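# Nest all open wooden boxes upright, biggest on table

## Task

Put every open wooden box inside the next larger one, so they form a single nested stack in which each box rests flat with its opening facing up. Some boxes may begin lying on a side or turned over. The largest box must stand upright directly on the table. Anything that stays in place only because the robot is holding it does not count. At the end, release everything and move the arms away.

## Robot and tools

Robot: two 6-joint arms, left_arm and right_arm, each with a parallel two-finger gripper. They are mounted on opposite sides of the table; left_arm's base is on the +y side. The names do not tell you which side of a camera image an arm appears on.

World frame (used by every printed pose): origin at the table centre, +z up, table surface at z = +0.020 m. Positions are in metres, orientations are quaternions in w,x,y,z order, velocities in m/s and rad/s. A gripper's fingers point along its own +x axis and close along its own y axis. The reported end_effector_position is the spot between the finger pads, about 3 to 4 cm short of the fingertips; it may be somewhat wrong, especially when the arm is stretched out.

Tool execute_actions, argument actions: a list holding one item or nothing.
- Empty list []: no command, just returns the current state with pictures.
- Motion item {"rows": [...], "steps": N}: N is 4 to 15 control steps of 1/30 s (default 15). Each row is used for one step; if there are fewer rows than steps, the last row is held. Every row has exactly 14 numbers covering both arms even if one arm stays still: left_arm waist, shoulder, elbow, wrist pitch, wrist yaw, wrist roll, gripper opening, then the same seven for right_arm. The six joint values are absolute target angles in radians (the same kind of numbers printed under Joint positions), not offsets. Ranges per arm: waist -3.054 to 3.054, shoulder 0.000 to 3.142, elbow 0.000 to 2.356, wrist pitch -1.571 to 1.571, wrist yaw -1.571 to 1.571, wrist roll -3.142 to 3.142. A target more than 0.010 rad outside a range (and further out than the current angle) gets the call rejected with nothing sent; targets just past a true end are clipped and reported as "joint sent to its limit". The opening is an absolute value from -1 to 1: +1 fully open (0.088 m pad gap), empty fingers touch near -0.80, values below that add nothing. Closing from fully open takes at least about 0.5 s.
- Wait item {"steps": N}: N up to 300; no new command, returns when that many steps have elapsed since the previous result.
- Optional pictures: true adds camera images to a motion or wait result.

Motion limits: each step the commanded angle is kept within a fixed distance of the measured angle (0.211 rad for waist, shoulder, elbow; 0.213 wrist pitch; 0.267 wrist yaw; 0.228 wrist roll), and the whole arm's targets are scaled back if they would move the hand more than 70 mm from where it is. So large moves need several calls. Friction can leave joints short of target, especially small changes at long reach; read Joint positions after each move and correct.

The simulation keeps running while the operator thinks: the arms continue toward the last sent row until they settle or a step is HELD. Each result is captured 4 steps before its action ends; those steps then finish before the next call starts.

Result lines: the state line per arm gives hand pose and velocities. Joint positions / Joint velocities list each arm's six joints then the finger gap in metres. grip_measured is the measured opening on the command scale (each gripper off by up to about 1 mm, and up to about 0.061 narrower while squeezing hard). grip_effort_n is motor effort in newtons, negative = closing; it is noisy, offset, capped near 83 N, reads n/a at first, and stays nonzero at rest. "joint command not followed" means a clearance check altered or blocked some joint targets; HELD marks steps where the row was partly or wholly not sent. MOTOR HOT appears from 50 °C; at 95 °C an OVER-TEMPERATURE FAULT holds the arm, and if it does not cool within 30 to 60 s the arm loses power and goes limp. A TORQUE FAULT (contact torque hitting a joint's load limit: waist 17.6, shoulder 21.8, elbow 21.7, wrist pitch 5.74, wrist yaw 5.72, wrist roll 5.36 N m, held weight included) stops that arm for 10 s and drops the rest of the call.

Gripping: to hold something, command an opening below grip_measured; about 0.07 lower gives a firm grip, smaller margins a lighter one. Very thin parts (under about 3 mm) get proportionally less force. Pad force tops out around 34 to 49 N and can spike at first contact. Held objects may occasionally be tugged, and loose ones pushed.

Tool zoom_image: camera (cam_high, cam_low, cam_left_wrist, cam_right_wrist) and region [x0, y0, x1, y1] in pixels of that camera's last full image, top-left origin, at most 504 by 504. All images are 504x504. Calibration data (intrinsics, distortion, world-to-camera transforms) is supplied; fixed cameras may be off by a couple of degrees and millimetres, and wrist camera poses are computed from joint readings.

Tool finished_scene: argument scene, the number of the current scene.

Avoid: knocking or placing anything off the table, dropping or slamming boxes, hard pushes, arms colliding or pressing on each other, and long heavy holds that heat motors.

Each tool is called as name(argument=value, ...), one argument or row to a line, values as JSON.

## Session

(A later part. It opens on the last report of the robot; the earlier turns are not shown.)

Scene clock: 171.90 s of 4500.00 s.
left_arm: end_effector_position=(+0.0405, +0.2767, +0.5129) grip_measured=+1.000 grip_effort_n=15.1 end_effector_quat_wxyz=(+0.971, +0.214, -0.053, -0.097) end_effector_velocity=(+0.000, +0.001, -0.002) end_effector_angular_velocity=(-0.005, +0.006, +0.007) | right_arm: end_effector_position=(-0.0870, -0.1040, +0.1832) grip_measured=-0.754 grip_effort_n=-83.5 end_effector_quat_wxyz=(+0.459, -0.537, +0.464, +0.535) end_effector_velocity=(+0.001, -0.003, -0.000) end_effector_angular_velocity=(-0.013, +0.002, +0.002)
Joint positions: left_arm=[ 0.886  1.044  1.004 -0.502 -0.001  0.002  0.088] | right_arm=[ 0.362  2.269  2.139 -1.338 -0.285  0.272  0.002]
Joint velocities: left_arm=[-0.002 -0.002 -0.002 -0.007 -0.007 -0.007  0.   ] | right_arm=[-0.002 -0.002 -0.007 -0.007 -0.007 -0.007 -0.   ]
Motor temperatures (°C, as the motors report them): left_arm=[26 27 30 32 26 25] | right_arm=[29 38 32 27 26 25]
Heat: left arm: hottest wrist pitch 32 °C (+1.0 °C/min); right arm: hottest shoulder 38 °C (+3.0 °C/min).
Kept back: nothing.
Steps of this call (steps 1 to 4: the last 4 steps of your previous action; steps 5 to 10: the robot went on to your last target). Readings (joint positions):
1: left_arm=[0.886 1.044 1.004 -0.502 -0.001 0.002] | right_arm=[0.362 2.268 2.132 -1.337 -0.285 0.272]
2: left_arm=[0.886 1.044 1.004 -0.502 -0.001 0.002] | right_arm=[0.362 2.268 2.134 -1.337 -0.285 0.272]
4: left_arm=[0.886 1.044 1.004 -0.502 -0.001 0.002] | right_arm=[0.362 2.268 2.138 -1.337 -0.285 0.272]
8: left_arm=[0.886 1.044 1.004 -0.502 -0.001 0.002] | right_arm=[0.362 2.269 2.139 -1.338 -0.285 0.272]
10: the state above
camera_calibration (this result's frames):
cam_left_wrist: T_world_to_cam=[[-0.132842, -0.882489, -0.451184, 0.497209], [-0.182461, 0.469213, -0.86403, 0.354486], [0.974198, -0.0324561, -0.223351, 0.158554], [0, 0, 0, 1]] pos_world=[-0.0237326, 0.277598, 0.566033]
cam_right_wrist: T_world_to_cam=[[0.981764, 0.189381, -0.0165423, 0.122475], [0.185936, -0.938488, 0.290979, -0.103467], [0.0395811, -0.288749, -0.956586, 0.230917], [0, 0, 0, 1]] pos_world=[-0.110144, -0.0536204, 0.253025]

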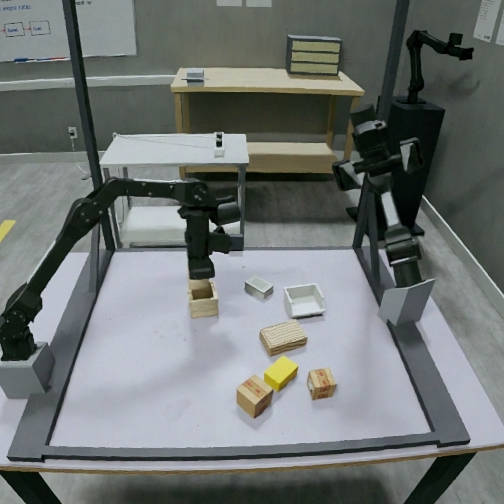

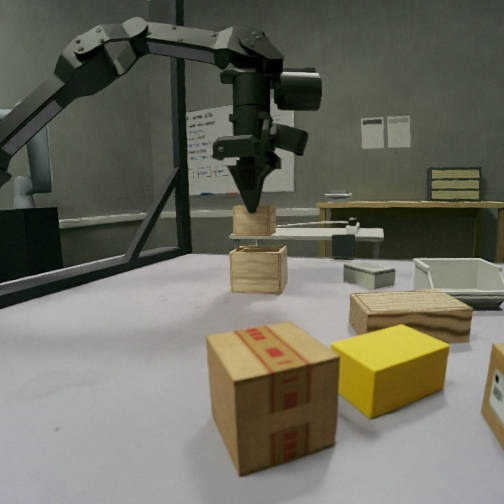

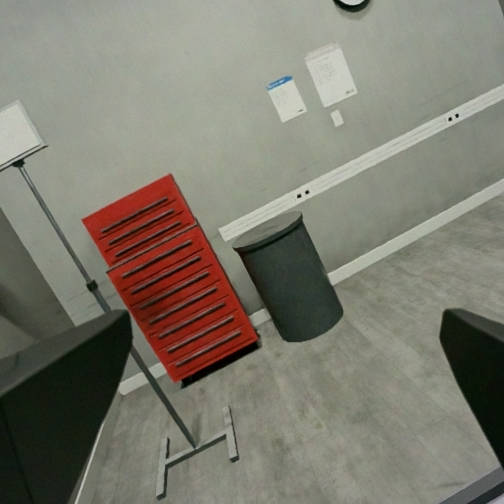

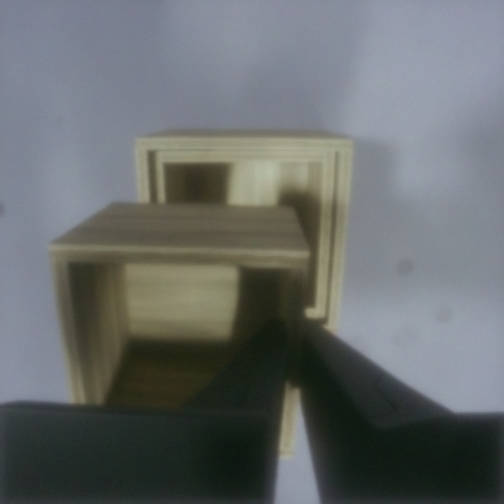

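execute_actions(
  actions=[
    {"rows":[[0.9,1.0,1.0,-0.5,0,0,1,0.335,2.325,2.20,-1.35,-0.29,0.25,-1]],"steps":15},
  ],
)

execute_actions(
  actions=[
    {"steps":10},
  ],
  pictures=true,
)

Scene clock: 172.60 s of 4500.00 s.
left_arm: end_effector_position=(+0.0405, +0.2767, +0.5129) grip_measured=+1.000 grip_effort_n=15.1 end_effector_quat_wxyz=(+0.971, +0.214, -0.053, -0.097) end_effector_velocity=(+0.003, +0.005, -0.006) end_effector_angular_velocity=(-0.004, +0.026, +0.021) | right_arm: end_effector_position=(-0.0776, -0.0915, +0.1807) grip_measured=-0.754 grip_effort_n=-83.5 end_effector_quat_wxyz=(+0.462, -0.534, +0.464, +0.534) end_effector_velocity=(+0.002, +0.000, +0.002) end_effector_angular_velocity=(+0.001, -0.023, +0.008)
Joint positions: left_arm=[ 0.886  1.044  1.004 -0.502 -0.001  0.002  0.088] | right_arm=[ 0.335  2.309  2.186 -1.347 -0.286  0.253  0.002]
Joint velocities: left_arm=[ 0.002  0.002 -0.007 -0.022 -0.007 -0.007  0.   ] | right_arm=[ 0.002  0.007  0.022 -0.022  0.022 -0.007 -0.   ]
Motor temperatures (°C, as the motors report them): left_arm=[26 27 30 32 26 25] | right_arm=[29 38 32 27 26 25]
Heat: left arm: hottest wrist pitch 32 °C (+1.0 °C/min); right arm: hottest shoulder 38 °C (+3.0 °C/min).
Steps of this call (steps 1 to 10: the robot went on to your last target; steps 11 to 21: the first 11 steps of this action). Readings (joint positions):
11: left_arm=[0.886 1.044 1.004 -0.502 -0.001 0.002] | right_arm=[0.361 2.273 2.144 -1.343 -0.286 0.269]
12: left_arm=[0.886 1.044 1.004 -0.502 -0.001 0.002] | right_arm=[0.359 2.280 2.157 -1.346 -0.286 0.265]
14: left_arm=[0.886 1.044 1.004 -0.502 -0.001 0.002] | right_arm=[0.352 2.293 2.174 -1.346 -0.286 0.259]
18: left_arm=[0.886 1.044 1.004 -0.502 -0.001 0.002] | right_arm=[0.337 2.307 2.183 -1.346 -0.286 0.254]
21: the state above

Scene clock: 172.93 s of 4500.00 s.
left_arm: end_effector_position=(+0.0405, +0.2767, +0.5129) grip_measured=+1.000 grip_effort_n=15.1 end_effector_quat_wxyz=(+0.971, +0.214, -0.053, -0.097) end_effector_velocity=(+0.001, +0.002, -0.004) end_effector_angular_velocity=(-0.019, +0.013, +0.009) | right_arm: end_effector_position=(-0.0780, -0.0910, +0.1815) grip_measured=-0.754 grip_effort_n=-83.5 end_effector_quat_wxyz=(+0.462, -0.534, +0.463, +0.536) end_effector_velocity=(+0.002, +0.002, -0.001) end_effector_angular_velocity=(+0.006, -0.006, +0.020)
Joint positions: left_arm=[ 0.886  1.044  1.004 -0.502 -0.001  0.002  0.088] | right_arm=[ 0.335  2.309  2.189 -1.347 -0.286  0.252  0.002]
Joint velocities: left_arm=[-0.002 -0.002 -0.007 -0.007 -0.007 -0.022  0.   ] | right_arm=[-0.002  0.002 -0.002  0.007  0.007 -0.022 -0.   ]
Motor temperatures (°C, as the motors report them): left_arm=[26 27 30 32 26 25] | right_arm=[29 38 32 27 26 25]
Heat: left arm: hottest wrist pitch 32 °C (+1.0 °C/min); right arm: hottest shoulder 38 °C (+3.0 °C/min).
Kept back: nothing.
Steps of this call (steps 1 to 4: the last 4 steps of your previous action; steps 5 to 10: the robot went on to your last target). Readings (joint positions):
1: left_arm=[0.886 1.044 1.004 -0.502 -0.001 0.002] | right_arm=[0.335 2.309 2.186 -1.347 -0.286 0.253]
2: left_arm=[0.886 1.044 1.004 -0.502 -0.001 0.002] | right_arm=[0.335 2.309 2.187 -1.347 -0.286 0.253]
4: left_arm=[0.886 1.044 1.004 -0.502 -0.001 0.002] | right_arm=[0.335 2.309 2.188 -1.347 -0.286 0.253]
8: left_arm=[0.886 1.044 1.004 -0.502 -0.001 0.002] | right_arm=[0.335 2.309 2.189 -1.347 -0.286 0.253]
10: the state above
camera_calibration (this result's frames):
cam_left_wrist: T_world_to_cam=[[-0.132842, -0.882489, -0.451184, 0.497209], [-0.182461, 0.469213, -0.86403, 0.354486], [0.974198, -0.0324561, -0.223351, 0.158554], [0, 0, 0, 1]] pos_world=[-0.0237326, 0.277598, 0.566033]
cam_right_wrist: T_world_to_cam=[[0.982843, 0.183691, -0.0166594, 0.110726], [0.180831, -0.941857, 0.283206, -0.0917163], [0.0363316, -0.28136, -0.958914, 0.233596], [0, 0, 0, 1]] pos_world=[-0.100728, -0.0409986, 0.251817]

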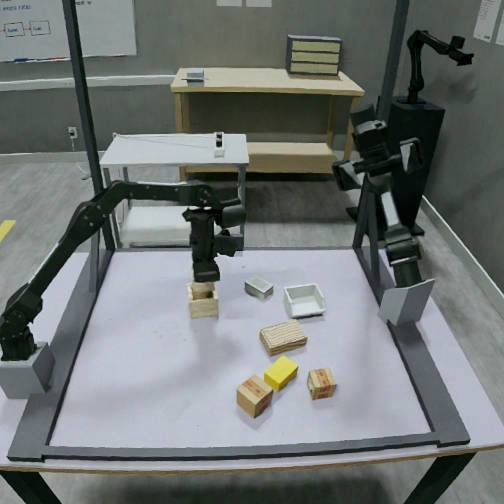

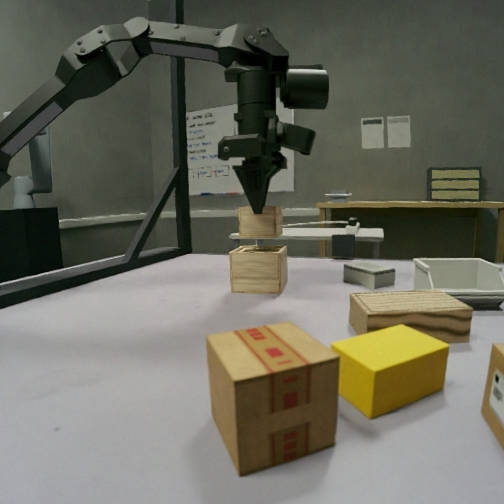

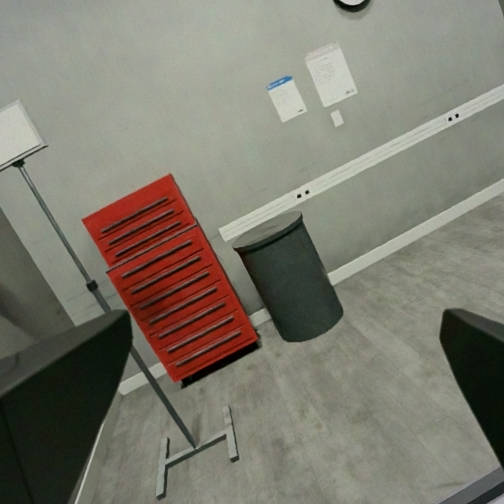

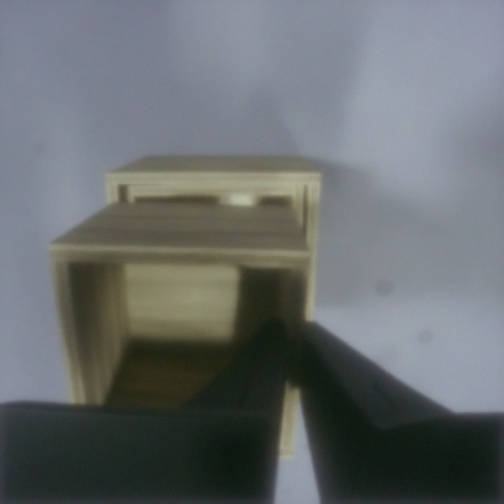

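execute_actions(
  actions=[
    {"rows":[[0.9,1.0,1.0,-0.5,0,0,1,0.335,2.25,2.02,-1.245,-0.29,0.25,-1]],"steps":15},
  ],
)

execute_actions(
  actions=[
    {"steps":10},
  ],
  pictures=true,
)

Scene clock: 173.63 s of 4500.00 s.
left_arm: end_effector_position=(+0.0405, +0.2767, +0.5129) grip_measured=+1.000 grip_effort_n=15.1 end_effector_quat_wxyz=(+0.971, +0.214, -0.053, -0.097) end_effector_velocity=(-0.000, +0.003, -0.002) end_effector_angular_velocity=(-0.021, +0.016, +0.014) | right_arm: end_effector_position=(-0.0685, -0.0993, +0.1624) grip_measured=-0.754 grip_effort_n=-83.5 end_effector_quat_wxyz=(+0.461, -0.537, +0.467, +0.530) end_effector_velocity=(-0.010, -0.007, +0.027) end_effector_angular_velocity=(+0.041, +0.041, +0.025)
Joint positions: left_arm=[ 0.886  1.044  1.004 -0.502 -0.001  0.002  0.088] | right_arm=[ 0.335  2.268  2.038 -1.252 -0.286  0.252  0.002]
Joint velocities: left_arm=[ 0.002 -0.002  0.002 -0.022 -0.007 -0.022  0.   ] | right_arm=[ 0.002 -0.085 -0.037  0.007 -0.022 -0.007 -0.   ]
Motor temperatures (°C, as the motors report them): left_arm=[26 27 30 32 26 25] | right_arm=[29 38 32 27 26 25]
Heat: left arm: hottest wrist pitch 32 °C (+1.0 °C/min); right arm: hottest shoulder 38 °C (+3.0 °C/min).
Steps of this call (steps 1 to 10: the robot went on to your last target; steps 11 to 21: the first 11 steps of this action). Readings (joint positions):
11: left_arm=[0.886 1.044 1.004 -0.502 -0.001 0.002] | right_arm=[0.335 2.305 2.175 -1.333 -0.286 0.252]
12: left_arm=[0.886 1.044 1.004 -0.502 -0.001 0.002] | right_arm=[0.335 2.292 2.142 -1.306 -0.286 0.252]
14: left_arm=[0.886 1.044 1.004 -0.502 -0.001 0.002] | right_arm=[0.335 2.278 2.094 -1.286 -0.286 0.252]
18: left_arm=[0.886 1.044 1.004 -0.502 -0.001 0.002] | right_arm=[0.335 2.275 2.047 -1.260 -0.286 0.252]
21: the state above

Scene clock: 173.97 s of 4500.00 s.
left_arm: end_effector_position=(+0.0405, +0.2767, +0.5129) grip_measured=+1.000 grip_effort_n=15.1 end_effector_quat_wxyz=(+0.971, +0.214, -0.053, -0.097) end_effector_velocity=(-0.002, +0.001, +0.002) end_effector_angular_velocity=(-0.012, -0.013, +0.003) | right_arm: end_effector_position=(-0.0688, -0.0997, +0.1640) grip_measured=-0.754 grip_effort_n=-83.5 end_effector_quat_wxyz=(+0.462, -0.536, +0.466, +0.532) end_effector_velocity=(+0.002, -0.003, -0.002) end_effector_angular_velocity=(-0.017, +0.001, +0.015)
Joint positions: left_arm=[ 0.886  1.044  1.004 -0.502 -0.001  0.002  0.088] | right_arm=[ 0.335  2.261  2.032 -1.248 -0.286  0.252  0.002]
Joint velocities: left_arm=[ 0.002 -0.007 -0.002  0.007 -0.007 -0.007  0.   ] | right_arm=[-0.002  0.002 -0.007 -0.007 -0.007 -0.022  0.   ]
Motor temperatures (°C, as the motors report them): left_arm=[26 27 30 32 26 25] | right_arm=[29 39 32 27 26 25]
Heat: left arm: hottest wrist pitch 32 °C (+1.0 °C/min); right arm: hottest shoulder 39 °C (+4.0 °C/min).
Kept back: nothing.
Steps of this call (steps 1 to 4: the last 4 steps of your previous action; steps 5 to 10: the robot went on to your last target). Readings (joint positions):
1: left_arm=[0.886 1.044 1.004 -0.502 -0.001 0.002] | right_arm=[0.335 2.266 2.037 -1.251 -0.286 0.252]
2: left_arm=[0.886 1.044 1.004 -0.502 -0.001 0.002] | right_arm=[0.335 2.264 2.037 -1.250 -0.286 0.252]
4: left_arm=[0.886 1.044 1.004 -0.502 -0.001 0.002] | right_arm=[0.335 2.262 2.036 -1.249 -0.286 0.252]
8: left_arm=[0.886 1.044 1.004 -0.502 -0.001 0.002] | right_arm=[0.335 2.261 2.033 -1.248 -0.286 0.252]
10: the state above
camera_calibration (this result's frames):
cam_left_wrist: T_world_to_cam=[[-0.132842, -0.882489, -0.451184, 0.497209], [-0.182461, 0.469213, -0.86403, 0.354486], [0.974198, -0.0324561, -0.223351, 0.158554], [0, 0, 0, 1]] pos_world=[-0.0237326, 0.277598, 0.566033]
cam_right_wrist: T_world_to_cam=[[0.983385, 0.180933, -0.0147356, 0.102437], [0.177306, -0.939906, 0.291788, -0.0981077], [0.038944, -0.289552, -0.95637, 0.21288], [0, 0, 0, 1]] pos_world=[-0.0916307, -0.0491063, 0.233728]

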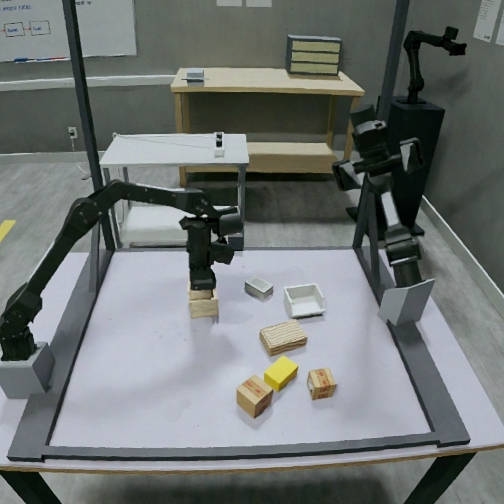

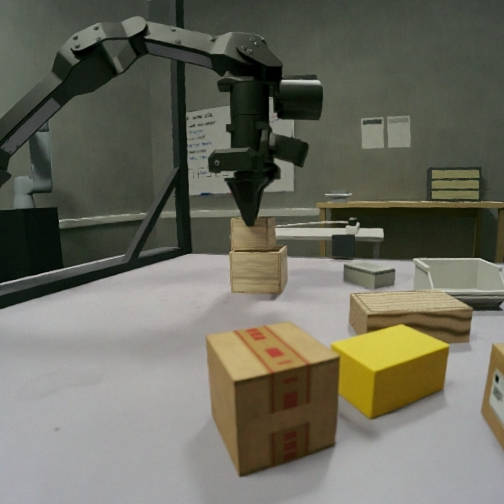

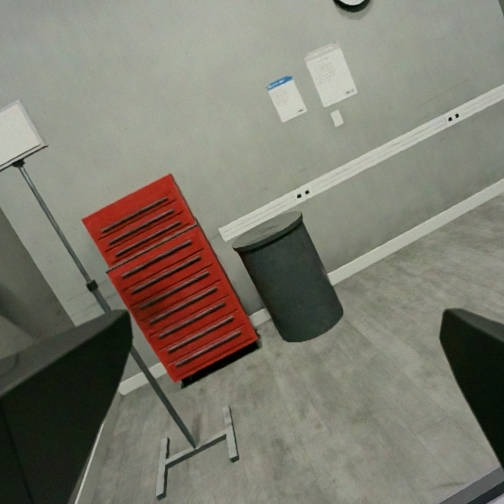

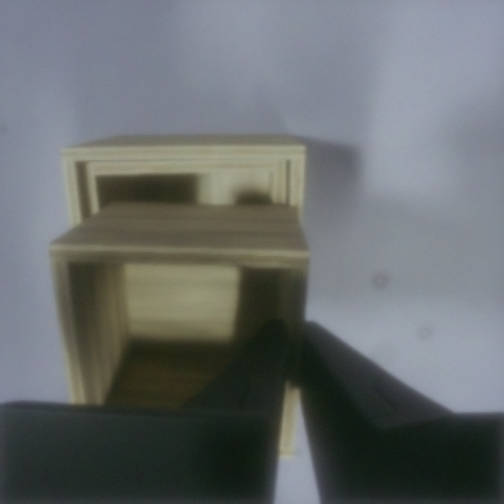

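execute_actions(
  actions=[
    {"rows":[[0.9,1.0,1.0,-0.5,0,0,1,0.352,2.293,2.072,-1.25,-0.29,0.26,-1]],"steps":12},
  ],
)

execute_actions(
  actions=[
    {"steps":10},
  ],
  pictures=true,
)

Scene clock: 174.40 s of 4500.00 s.
left_arm: end_effector_position=(+0.0405, +0.2767, +0.5129) grip_measured=+1.000 grip_effort_n=15.1 end_effector_quat_wxyz=(+0.971, +0.214, -0.053, -0.097) end_effector_velocity=(+0.002, -0.003, -0.003) end_effector_angular_velocity=(-0.001, +0.008, -0.011) | right_arm: end_effector_position=(-0.0767, -0.0979, +0.1637) grip_measured=-0.754 grip_effort_n=-83.5 end_effector_quat_wxyz=(+0.459, -0.535, +0.461, +0.538) end_effector_velocity=(-0.014, -0.002, -0.009) end_effector_angular_velocity=(-0.015, +0.005, +0.022)
Joint positions: left_arm=[ 0.886  1.044  1.004 -0.502 -0.001  0.002  0.088] | right_arm=[ 0.348  2.272  2.057 -1.248 -0.286  0.257  0.002]
Joint velocities: left_arm=[-0.007  0.002 -0.007  0.007  0.007 -0.007  0.   ] | right_arm=[ 0.032  0.032  0.037 -0.007 -0.007  0.007 -0.   ]
Motor temperatures (°C, as the motors report them): left_arm=[26 27 30 32 26 25] | right_arm=[29 39 32 27 26 25]
Heat: left arm: hottest wrist pitch 32 °C (+1.0 °C/min); right arm: hottest shoulder 39 °C (+4.1 °C/min).
Steps of this call (steps 1 to 5: the robot went on to your last target; steps 6 to 13: the first 8 steps of this action). Readings (joint positions):
6: left_arm=[0.886 1.044 1.004 -0.502 -0.001 0.002] | right_arm=[0.335 2.261 2.033 -1.248 -0.286 0.252]
7: left_arm=[0.886 1.044 1.004 -0.502 -0.001 0.002] | right_arm=[0.336 2.262 2.036 -1.248 -0.286 0.252]
9: left_arm=[0.886 1.044 1.004 -0.502 -0.001 0.002] | right_arm=[0.340 2.266 2.046 -1.248 -0.286 0.254]
13: the state above

Scene clock: 174.73 s of 4500.00 s.
left_arm: end_effector_position=(+0.0405, +0.2767, +0.5129) grip_measured=+1.000 grip_effort_n=15.1 end_effector_quat_wxyz=(+0.971, +0.214, -0.053, -0.097) end_effector_velocity=(+0.002, +0.001, -0.006) end_effector_angular_velocity=(-0.014, +0.032, +0.002) | right_arm: end_effector_position=(-0.0772, -0.0976, +0.1622) grip_measured=-0.754 grip_effort_n=-83.5 end_effector_quat_wxyz=(+0.459, -0.536, +0.461, +0.538) end_effector_velocity=(+0.002, +0.000, +0.003) end_effector_angular_velocity=(-0.003, +0.006, -0.000)
Joint positions: left_arm=[ 0.886  1.044  1.004 -0.502 -0.001  0.002  0.088] | right_arm=[ 0.35   2.277  2.061 -1.248 -0.286  0.257  0.002]
Joint velocities: left_arm=[-0.002  0.002 -0.002 -0.022  0.007 -0.022  0.   ] | right_arm=[-0.007 -0.002  0.002 -0.007 -0.007 -0.007  0.   ]
Motor temperatures (°C, as the motors report them): left_arm=[26 27 30 32 26 25] | right_arm=[29 39 32 27 26 25]
Heat: left arm: hottest wrist pitch 32 °C (+1.0 °C/min); right arm: hottest shoulder 39 °C (+4.0 °C/min).
Kept back: nothing.
Steps of this call (steps 1 to 4: the last 4 steps of your previous action; steps 5 to 10: the robot went on to your last target). Readings (joint positions):
1: left_arm=[0.886 1.044 1.004 -0.502 -0.001 0.002] | right_arm=[0.349 2.273 2.058 -1.248 -0.286 0.257]
2: left_arm=[0.886 1.044 1.004 -0.502 -0.001 0.002] | right_arm=[0.349 2.274 2.059 -1.248 -0.286 0.257]
4: left_arm=[0.886 1.044 1.004 -0.502 -0.001 0.002] | right_arm=[0.350 2.276 2.060 -1.248 -0.286 0.257]
8: left_arm=[0.886 1.044 1.004 -0.502 -0.001 0.002] | right_arm=[0.350 2.277 2.060 -1.248 -0.286 0.257]
10: the state above
camera_calibration (this result's frames):
cam_left_wrist: T_world_to_cam=[[-0.132842, -0.882489, -0.451184, 0.497209], [-0.182461, 0.469213, -0.86403, 0.354486], [0.974198, -0.0324561, -0.223351, 0.158554], [0, 0, 0, 1]] pos_world=[-0.0237326, 0.277598, 0.566033]
cam_right_wrist: T_world_to_cam=[[0.980901, 0.193671, -0.0180089, 0.111835], [0.190726, -0.939536, 0.284421, -0.0918417], [0.0381643, -0.282424, -0.95853, 0.213158], [0, 0, 0, 1]] pos_world=[-0.100318, -0.0477471, 0.232454]

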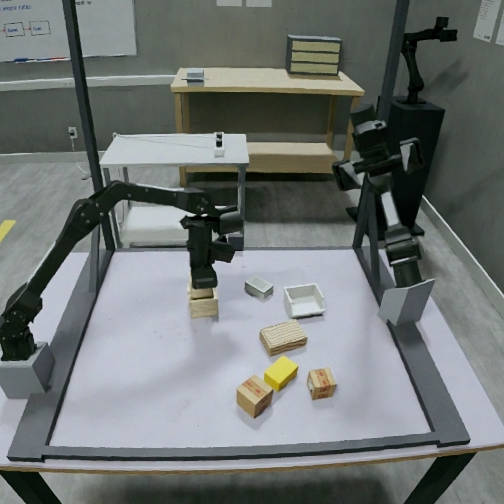

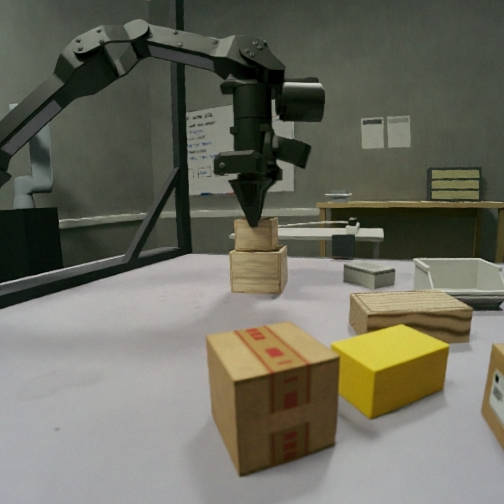

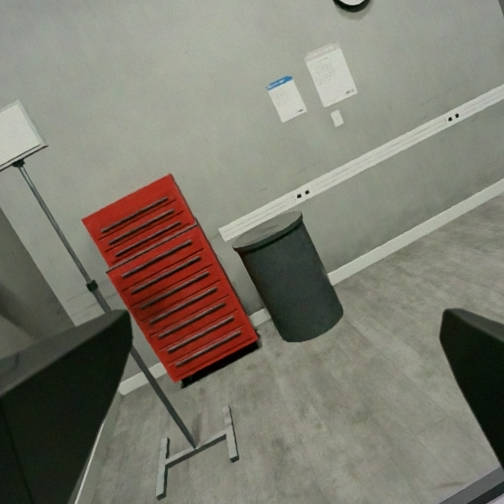

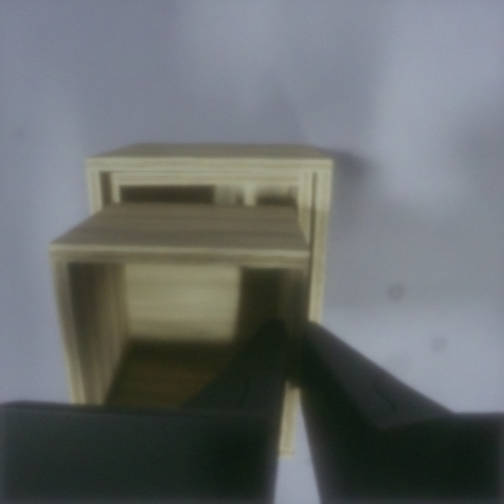

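execute_actions(
  actions=[
    {"rows":[[0.9,1.0,1.0,-0.5,0,0,1,0.358,2.305,2.012,-1.19,-0.29,0.26,-1]],"steps":15},
  ],
)

execute_actions(
  actions=[
    {"steps":10},
  ],
  pictures=true,
)

Scene clock: 176.37 s of 4500.00 s.
left_arm: end_effector_position=(+0.0405, +0.2767, +0.5129) grip_measured=+1.000 grip_effort_n=15.1 end_effector_quat_wxyz=(+0.971, +0.214, -0.053, -0.097) end_effector_velocity=(+0.000, +0.003, -0.001) end_effector_angular_velocity=(-0.008, -0.000, +0.021) | right_arm: end_effector_position=(-0.0770, -0.0934, +0.1520) grip_measured=-0.754 grip_effort_n=-83.5 end_effector_quat_wxyz=(+0.459, -0.532, +0.458, +0.544) end_effector_velocity=(+0.005, -0.001, -0.006) end_effector_angular_velocity=(-0.007, +0.004, -0.016)
Joint positions: left_arm=[ 0.886  1.044  1.004 -0.502 -0.001  0.002  0.088] | right_arm=[ 0.351  2.285  2.033 -1.196 -0.289  0.258  0.002]
Joint velocities: left_arm=[-0.002 -0.002 -0.002 -0.007 -0.022 -0.007  0.   ] | right_arm=[-0.007 -0.002 -0.032  0.022 -0.007  0.007 -0.   ]
Motor temperatures (°C, as the motors report them): left_arm=[26 27 30 32 26 25] | right_arm=[29 39 32 27 26 25]
Heat: left arm: hottest wrist pitch 32 °C (+1.0 °C/min); right arm: hottest shoulder 39 °C (+3.0 °C/min).
Steps of this call (steps 1 to 15: the robot went on to your last target; steps 16 to 38: nothing new was sent; steps 39 to 49: the first 11 steps of this action). Readings (joint positions):
39: left_arm=[0.886 1.044 1.004 -0.502 -0.001 0.002] | right_arm=[0.350 2.278 2.059 -1.244 -0.286 0.258]
40: left_arm=[0.886 1.044 1.004 -0.502 -0.001 0.002] | right_arm=[0.350 2.278 2.054 -1.230 -0.286 0.258]
42: left_arm=[0.886 1.044 1.004 -0.502 -0.001 0.002] | right_arm=[0.351 2.281 2.045 -1.211 -0.286 0.258]
46: left_arm=[0.886 1.044 1.004 -0.502 -0.001 0.002] | right_arm=[0.351 2.285 2.034 -1.201 -0.289 0.258]
49: the state above

Scene clock: 176.70 s of 4500.00 s.
left_arm: end_effector_position=(+0.0405, +0.2767, +0.5129) grip_measured=+1.000 grip_effort_n=15.1 end_effector_quat_wxyz=(+0.971, +0.214, -0.053, -0.097) end_effector_velocity=(-0.001, +0.003, -0.001) end_effector_angular_velocity=(+0.005, -0.003, +0.010) | right_arm: end_effector_position=(-0.0769, -0.0934, +0.1517) grip_measured=-0.754 grip_effort_n=-83.5 end_effector_quat_wxyz=(+0.459, -0.532, +0.459, +0.544) end_effector_velocity=(-0.001, +0.001, +0.000) end_effector_angular_velocity=(+0.009, -0.004, +0.026)
Joint positions: left_arm=[ 0.886  1.044  1.004 -0.502 -0.001  0.002  0.088] | right_arm=[ 0.351  2.285  2.032 -1.195 -0.289  0.258  0.002]
Joint velocities: left_arm=[ 0.002 -0.007 -0.002 -0.007 -0.007  0.007  0.   ] | right_arm=[ 0.002 -0.002 -0.002  0.007  0.007 -0.022 -0.   ]
Motor temperatures (°C, as the motors report them): left_arm=[26 27 30 32 26 25] | right_arm=[29 39 32 27 26 25]
Heat: left arm: hottest wrist pitch 32 °C (+1.0 °C/min); right arm: hottest shoulder 39 °C (+3.0 °C/min).
Kept back: nothing.
Steps of this call (steps 1 to 4: the last 4 steps of your previous action; steps 5 to 10: the robot went on to your last target). Readings (joint positions):
1: left_arm=[0.886 1.044 1.004 -0.502 -0.001 0.002] | right_arm=[0.351 2.285 2.032 -1.196 -0.289 0.258]
2: left_arm=[0.886 1.044 1.004 -0.502 -0.001 0.002] | right_arm=[0.351 2.285 2.032 -1.196 -0.289 0.258]
4: left_arm=[0.886 1.044 1.004 -0.502 -0.001 0.002] | right_arm=[0.351 2.285 2.032 -1.196 -0.289 0.258]
8: left_arm=[0.886 1.044 1.004 -0.502 -0.001 0.002] | right_arm=[0.351 2.285 2.032 -1.195 -0.289 0.258]
10: the state above
camera_calibration (this result's frames):
cam_left_wrist: T_world_to_cam=[[-0.132842, -0.882489, -0.451184, 0.497209], [-0.182461, 0.469213, -0.86403, 0.354486], [0.974198, -0.0324561, -0.223351, 0.158554], [0, 0, 0, 1]] pos_world=[-0.0237326, 0.277598, 0.566033]
cam_right_wrist: T_world_to_cam=[[0.979729, 0.198899, -0.0238806, 0.111871], [0.197841, -0.94195, 0.271272, -0.0826121], [0.0314614, -0.270498, -0.962206, 0.20537], [0, 0, 0, 1]] pos_world=[-0.0997207, -0.0445154, 0.222691]

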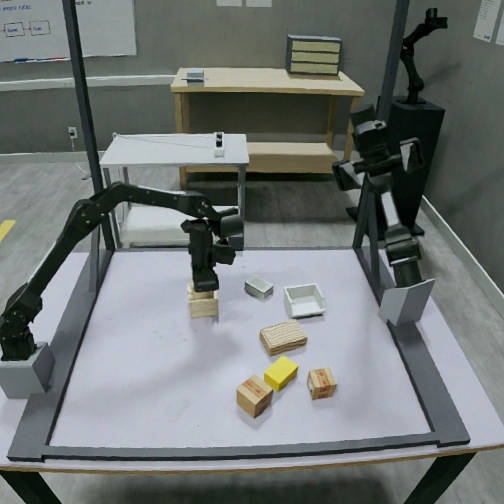

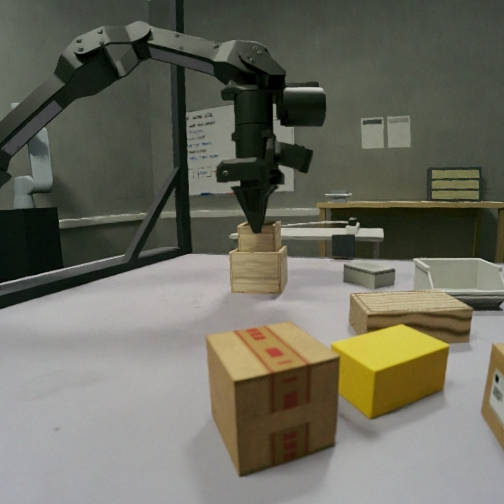

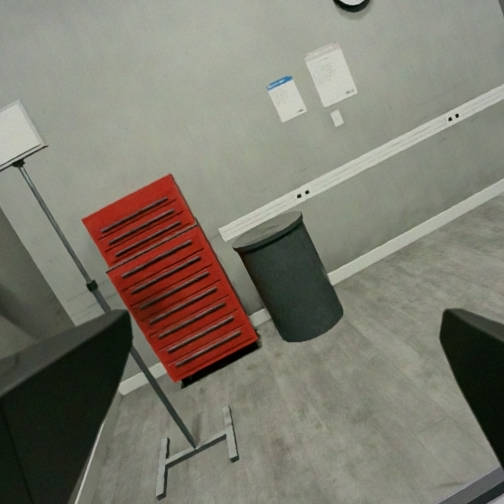

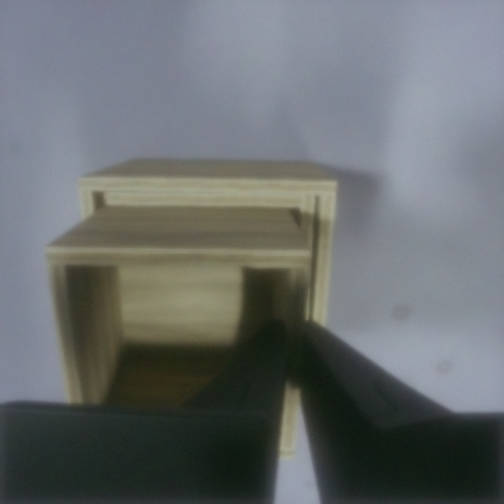

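execute_actions(
  actions=[
    {"rows":[[0.9,1.0,1.0,-0.5,0,0,1,0.365,2.295,1.97,-1.145,-0.29,0.26,-1],[0.9,1.0,1.0,-0.5,0,0,1,0.365,2.295,1.97,-1.145,-0.29,0.26,-1],[0.9,1.0,1.0,-0.5,0,0,1,0.365,2.295,1.97,-1.145,-0.29,0.26,-1],[0.9,1.0,1.0,-0.5,0,0,1,0.365,2.295,1.97,-1.145,-0.29,0.26,-1],[0.9,1.0,1.0,-0.5,0,0,1,0.365,2.295,1.97,-1.145,-0.29,0.26,-1],[0.9,1.0,1.0,-0.5,0,0,1,0.365,2.295,1.97,-1.145,-0.29,0.26,-1],[0.9,1.0,1.0,-0.5,0,0,1,0.365,2.295,1.97,-1.145,-0.29,0.26,-1],[0.9,1.0,1.0,-0.5,0,0,1,0.372,2.295,1.925,-1.105,-0.29,0.26,-1]],"steps":15},
  ],
)

execute_actions(
  actions=[
    {"steps":10},
  ],
  pictures=true,
)

Scene clock: 178.50 s of 4500.00 s.
left_arm: end_effector_position=(+0.0405, +0.2767, +0.5129) grip_measured=+1.000 grip_effort_n=15.1 end_effector_quat_wxyz=(+0.971, +0.214, -0.053, -0.097) end_effector_velocity=(+0.000, +0.001, +0.003) end_effector_angular_velocity=(-0.010, -0.013, +0.014) | right_arm: end_effector_position=(-0.0740, -0.0920, +0.1417) grip_measured=-0.754 grip_effort_n=-83.5 end_effector_quat_wxyz=(+0.460, -0.527, +0.455, +0.551) end_effector_velocity=(+0.012, -0.003, -0.032) end_effector_angular_velocity=(-0.004, +0.006, +0.005)
Joint positions: left_arm=[ 0.886  1.044  1.004 -0.502 -0.001  0.002  0.088] | right_arm=[ 0.35   2.274  1.969 -1.125 -0.292  0.258  0.002]
Joint velocities: left_arm=[-0.002  0.002  0.002  0.007 -0.022 -0.007  0.   ] | right_arm=[-0.002 -0.007 -0.149  0.139 -0.007 -0.007 -0.   ]
Motor temperatures (°C, as the motors report them): left_arm=[26 27 30 32 26 25] | right_arm=[29 39 32 27 26 25]
Heat: left arm: hottest wrist pitch 32 °C (+1.0 °C/min); right arm: hottest shoulder 39 °C (+3.0 °C/min).
Steps of this call (steps 1 to 15: the robot went on to your last target; steps 16 to 43: nothing new was sent; steps 44 to 54: the first 11 steps of this action). Readings (joint positions):
44: left_arm=[0.886 1.044 1.004 -0.502 -0.001 0.002] | right_arm=[0.351 2.285 2.027 -1.189 -0.290 0.258]
45: left_arm=[0.886 1.044 1.004 -0.502 -0.001 0.002] | right_arm=[0.351 2.284 2.019 -1.177 -0.290 0.258]
47: left_arm=[0.886 1.044 1.004 -0.502 -0.001 0.002] | right_arm=[0.351 2.283 2.007 -1.165 -0.290 0.258]
51: left_arm=[0.886 1.044 1.004 -0.502 -0.001 0.002] | right_arm=[0.349 2.281 1.993 -1.151 -0.292 0.258]
54: the state above

Scene clock: 178.83 s of 4500.00 s.
left_arm: end_effector_position=(+0.0405, +0.2767, +0.5129) grip_measured=+1.000 grip_effort_n=15.1 end_effector_quat_wxyz=(+0.971, +0.214, -0.053, -0.097) end_effector_velocity=(-0.000, -0.000, +0.001) end_effector_angular_velocity=(-0.008, -0.007, +0.001) | right_arm: end_effector_position=(-0.0734, -0.0921, +0.1398) grip_measured=-0.752 grip_effort_n=-83.5 end_effector_quat_wxyz=(+0.460, -0.526, +0.455, +0.552) end_effector_velocity=(+0.001, -0.003, -0.000) end_effector_angular_velocity=(-0.013, +0.002, +0.002)
Joint positions: left_arm=[ 0.886  1.044  1.004 -0.502 -0.001  0.002  0.088] | right_arm=[ 0.35   2.27   1.955 -1.111 -0.292  0.258  0.002]
Joint velocities: left_arm=[-0.002 -0.002 -0.002  0.007 -0.007 -0.007  0.   ] | right_arm=[-0.002 -0.002 -0.007 -0.007 -0.007 -0.007 -0.   ]
Motor temperatures (°C, as the motors report them): left_arm=[26 27 30 32 26 25] | right_arm=[29 39 32 27 26 25]
Heat: left arm: hottest wrist pitch 32 °C (+1.0 °C/min); right arm: hottest shoulder 39 °C (+3.0 °C/min).
Kept back: nothing.
Steps of this call (steps 1 to 4: the last 4 steps of your previous action; steps 5 to 10: the robot went on to your last target). Readings (joint positions):
1: left_arm=[0.886 1.044 1.004 -0.502 -0.001 0.002] | right_arm=[0.350 2.273 1.965 -1.120 -0.292 0.258]
2: left_arm=[0.886 1.044 1.004 -0.502 -0.001 0.002] | right_arm=[0.350 2.273 1.962 -1.117 -0.292 0.258]
4: left_arm=[0.886 1.044 1.004 -0.502 -0.001 0.002] | right_arm=[0.350 2.272 1.959 -1.114 -0.292 0.258]
8: left_arm=[0.886 1.044 1.004 -0.502 -0.001 0.002] | right_arm=[0.350 2.270 1.956 -1.111 -0.292 0.258]
10: the state above
camera_calibration (this result's frames):
cam_left_wrist: T_world_to_cam=[[-0.132842, -0.882489, -0.451184, 0.497209], [-0.182461, 0.469213, -0.86403, 0.354486], [0.974198, -0.0324561, -0.223351, 0.158554], [0, 0, 0, 1]] pos_world=[-0.0237326, 0.277598, 0.566033]
cam_right_wrist: T_world_to_cam=[[0.978467, 0.204088, -0.0308182, 0.109181], [0.205211, -0.945911, 0.251278, -0.075888], [0.0221316, -0.252192, -0.967424, 0.195891], [0, 0, 0, 1]] pos_world=[-0.0955923, -0.0446638, 0.211943]

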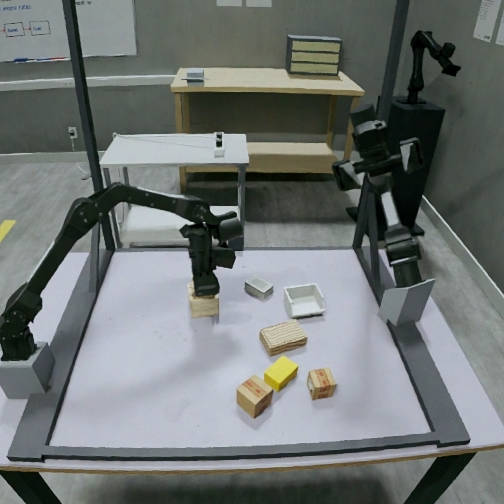

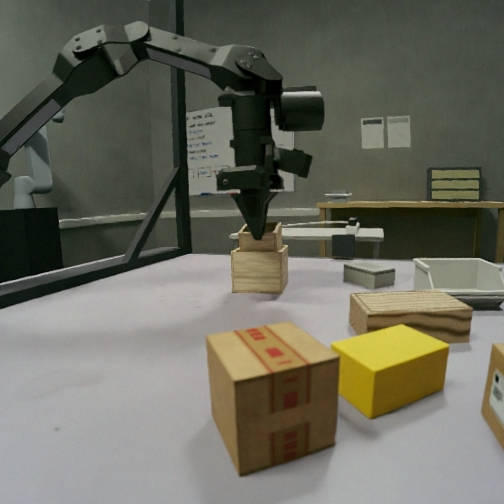

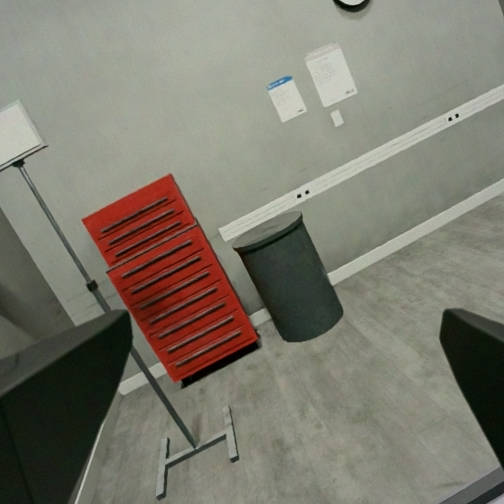

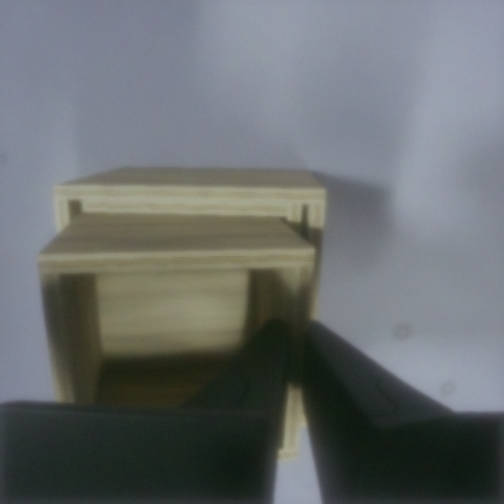

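execute_actions(
  actions=[
    {"rows":[[0.9,1.0,1.0,-0.5,0,0,1,0.385,2.29,1.925,-1.10,-0.29,0.26,-1]],"steps":12},
  ],
)

execute_actions(
  actions=[
    {"steps":8},
  ],
  pictures=true,
)

Scene clock: 179.27 s of 4500.00 s.
left_arm: end_effector_position=(+0.0405, +0.2767, +0.5129) grip_measured=+1.000 grip_effort_n=15.1 end_effector_quat_wxyz=(+0.971, +0.214, -0.053, -0.097) end_effector_velocity=(+0.001, -0.000, -0.003) end_effector_angular_velocity=(-0.002, +0.011, +0.006) | right_arm: end_effector_position=(-0.0805, -0.0936, +0.1397) grip_measured=-0.752 grip_effort_n=-83.5 end_effector_quat_wxyz=(+0.455, -0.525, +0.451, +0.560) end_effector_velocity=(-0.031, -0.011, -0.002) end_effector_angular_velocity=(-0.004, +0.045, +0.071)
Joint positions: left_arm=[ 0.886  1.044  1.004 -0.502 -0.001  0.002  0.088] | right_arm=[ 0.363  2.266  1.954 -1.101 -0.297  0.259  0.002]
Joint velocities: left_arm=[-0.007  0.002 -0.002 -0.007 -0.007 -0.007  0.   ] | right_arm=[ 0.056 -0.012 -0.002  0.022 -0.037 -0.007 -0.   ]
Motor temperatures (°C, as the motors report them): left_arm=[26 27 30 32 26 25] | right_arm=[29 39 32 27 26 25]
Heat: left arm: hottest wrist pitch 32 °C (+1.0 °C/min); right arm: hottest shoulder 39 °C (+3.0 °C/min).
Steps of this call (steps 1 to 5: the robot went on to your last target; steps 6 to 13: the first 8 steps of this action). Readings (joint positions):
6: left_arm=[0.886 1.044 1.004 -0.502 -0.001 0.002] | right_arm=[0.350 2.270 1.954 -1.109 -0.292 0.258]
7: left_arm=[0.886 1.044 1.004 -0.502 -0.001 0.002] | right_arm=[0.351 2.269 1.954 -1.108 -0.292 0.258]
9: left_arm=[0.886 1.044 1.004 -0.502 -0.001 0.002] | right_arm=[0.354 2.268 1.954 -1.106 -0.293 0.258]
13: the state above

Scene clock: 179.53 s of 4500.00 s.
left_arm: end_effector_position=(+0.0405, +0.2767, +0.5129) grip_measured=+1.000 grip_effort_n=15.1 end_effector_quat_wxyz=(+0.971, +0.214, -0.053, -0.097) end_effector_velocity=(+0.000, +0.001, -0.006) end_effector_angular_velocity=(-0.001, +0.025, +0.000) | right_arm: end_effector_position=(-0.0820, -0.0939, +0.1402) grip_measured=-0.752 grip_effort_n=-83.5 end_effector_quat_wxyz=(+0.454, -0.525, +0.450, +0.561) end_effector_velocity=(+0.004, -0.003, +0.001) end_effector_angular_velocity=(-0.020, -0.002, -0.005)
Joint positions: left_arm=[ 0.886  1.044  1.004 -0.502 -0.001  0.002  0.088] | right_arm=[ 0.365  2.264  1.954 -1.099 -0.297  0.259  0.002]
Joint velocities: left_arm=[-0.002 -0.002 -0.002 -0.022  0.007 -0.007  0.   ] | right_arm=[-0.007 -0.002 -0.002 -0.022 -0.007 -0.007 -0.   ]
Motor temperatures (°C, as the motors report them): left_arm=[26 27 30 32 26 25] | right_arm=[29 39 32 27 26 25]
Heat: left arm: hottest wrist pitch 32 °C (+1.0 °C/min); right arm: hottest shoulder 39 °C (+3.0 °C/min).
Kept back: nothing.
Steps of this call (steps 1 to 4: the last 4 steps of your previous action; steps 5 to 8: the robot went on to your last target). Readings (joint positions):
1: left_arm=[0.886 1.044 1.004 -0.502 -0.001 0.002] | right_arm=[0.364 2.265 1.954 -1.100 -0.297 0.259]
2: left_arm=[0.886 1.044 1.004 -0.502 -0.001 0.002] | right_arm=[0.365 2.265 1.954 -1.099 -0.297 0.259]
4: left_arm=[0.886 1.044 1.004 -0.502 -0.001 0.002] | right_arm=[0.365 2.264 1.954 -1.099 -0.297 0.259]
8: the state above
camera_calibration (this result's frames):
cam_left_wrist: T_world_to_cam=[[-0.132842, -0.882489, -0.451184, 0.497209], [-0.182461, 0.469213, -0.86403, 0.354486], [0.974198, -0.0324561, -0.223351, 0.158554], [0, 0, 0, 1]] pos_world=[-0.0237326, 0.277598, 0.566033]
cam_right_wrist: T_world_to_cam=[[0.973943, 0.223235, -0.0400063, 0.120751], [0.226211, -0.943593, 0.241787, -0.0726524], [0.0162257, -0.244536, -0.969504, 0.196614], [0, 0, 0, 1]] pos_world=[-0.10436, -0.0474308, 0.213016]

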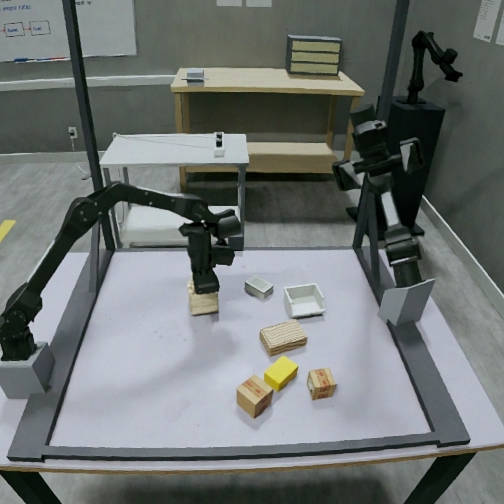

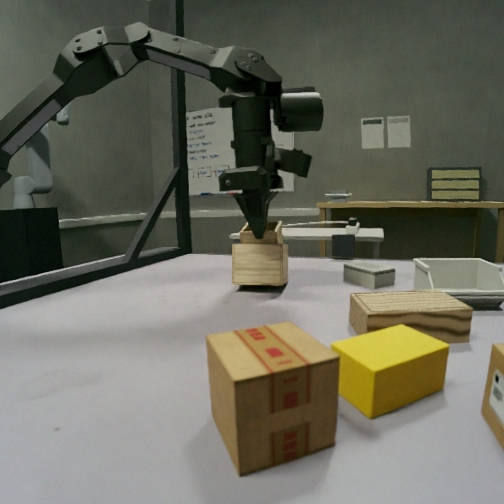

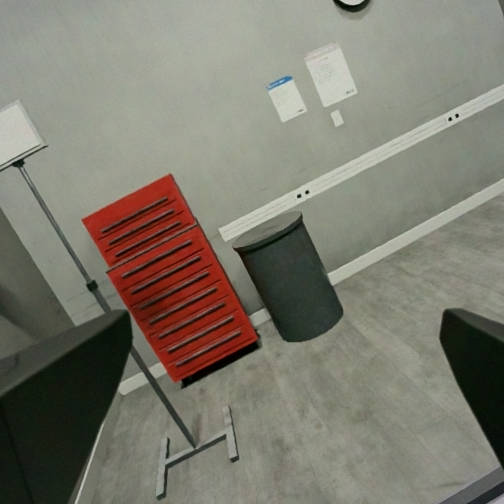

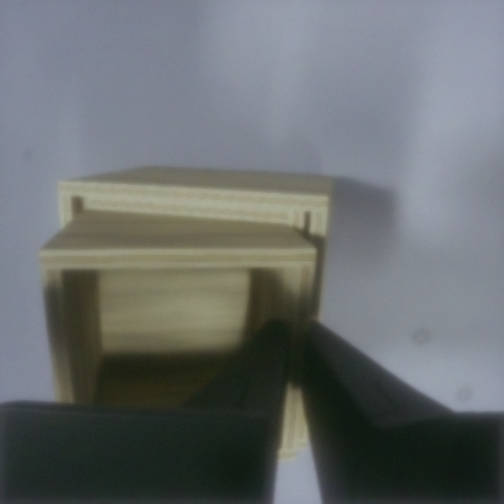

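Now it's jamming/tilting the nest; release now.

execute_actions(
  actions=[
    {"rows":[[0.9,1.0,1.0,-0.5,0,0,1,0.36,2.264,1.954,-1.10,-0.297,0.26,-0.45]],"steps":15},
  ],
  pictures=true,
)

Scene clock: 180.00 s of 4500.00 s.
left_arm: end_effector_position=(+0.0405, +0.2767, +0.5129) grip_measured=+1.000 grip_effort_n=15.1 end_effector_quat_wxyz=(+0.971, +0.214, -0.053, -0.097) end_effector_velocity=(-0.002, -0.002, +0.001) end_effector_angular_velocity=(-0.007, -0.006, -0.014) | right_arm: end_effector_position=(-0.0809, -0.0930, +0.1420) grip_measured=-0.477 grip_effort_n=18.8 end_effector_quat_wxyz=(+0.456, -0.523, +0.450, +0.562) end_effector_velocity=(-0.001, +0.001, +0.001) end_effector_angular_velocity=(+0.005, +0.009, +0.022)
Joint positions: left_arm=[ 0.886  1.044  1.004 -0.502 -0.001  0.002  0.088] | right_arm=[ 0.362  2.261  1.954 -1.099 -0.297  0.259  0.016]
Joint velocities: left_arm=[-0.002 -0.007 -0.002  0.007  0.007 -0.007  0.   ] | right_arm=[-0.002 -0.002 -0.002  0.007 -0.007 -0.022  0.01 ]
Motor temperatures (°C, as the motors report them): left_arm=[27 27 30 32 26 25] | right_arm=[29 39 32 27 26 25]
Heat: left arm: hottest wrist pitch 32 °C (+1.0 °C/min); right arm: hottest shoulder 39 °C (+3.0 °C/min).
Steps of this call (steps 1 to 3: the robot went on to your last target; steps 4 to 14: the first 11 steps of this action). Readings (joint positions):
4: left_arm=[0.886 1.044 1.004 -0.502 -0.001 0.002] | right_arm=[0.365 2.262 1.954 -1.099 -0.298 0.259]
5: left_arm=[0.886 1.044 1.004 -0.502 -0.001 0.002] | right_arm=[0.364 2.260 1.954 -1.099 -0.299 0.259]
7: left_arm=[0.886 1.044 1.004 -0.502 -0.001 0.002] | right_arm=[0.362 2.260 1.954 -1.099 -0.297 0.259]
11: left_arm=[0.886 1.044 1.004 -0.502 -0.001 0.002] | right_arm=[0.362 2.261 1.954 -1.099 -0.297 0.259]
14: the state above
camera_calibration (this result's frames):
cam_left_wrist: T_world_to_cam=[[-0.132842, -0.882489, -0.451184, 0.497209], [-0.182461, 0.469213, -0.86403, 0.354486], [0.974198, -0.0324561, -0.223351, 0.158554], [0, 0, 0, 1]] pos_world=[-0.0237326, 0.277598, 0.566033]
cam_right_wrist: T_world_to_cam=[[0.974514, 0.220662, -0.0403915, 0.119426], [0.223871, -0.945134, 0.237913, -0.0722503], [0.0143231, -0.240892, -0.970446, 0.198885], [0, 0, 0, 1]] pos_world=[-0.103056, -0.0467292, 0.21502]

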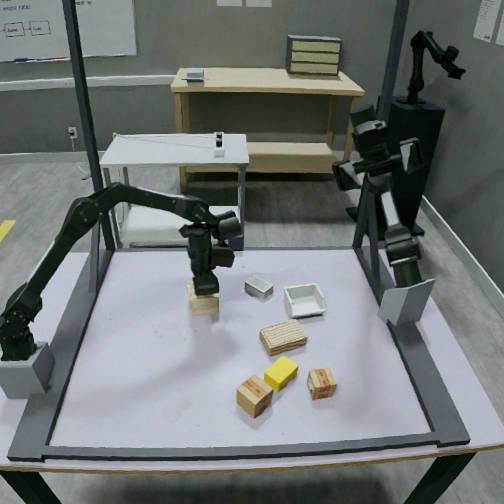

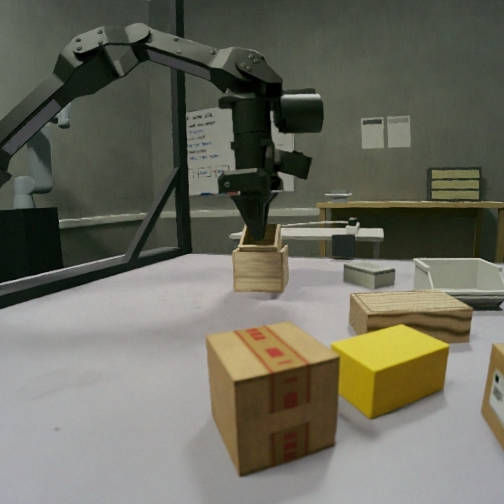

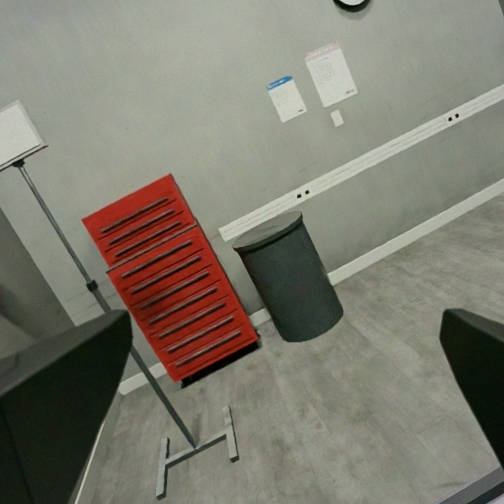

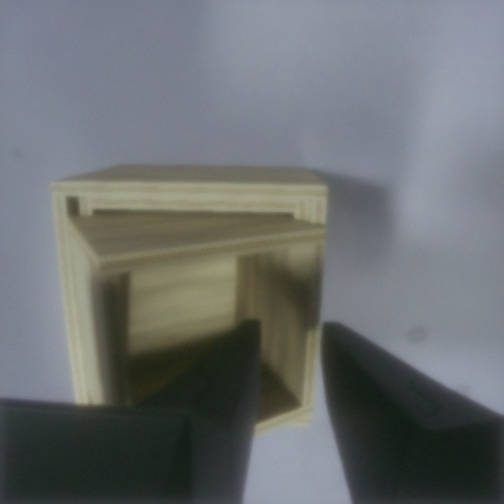

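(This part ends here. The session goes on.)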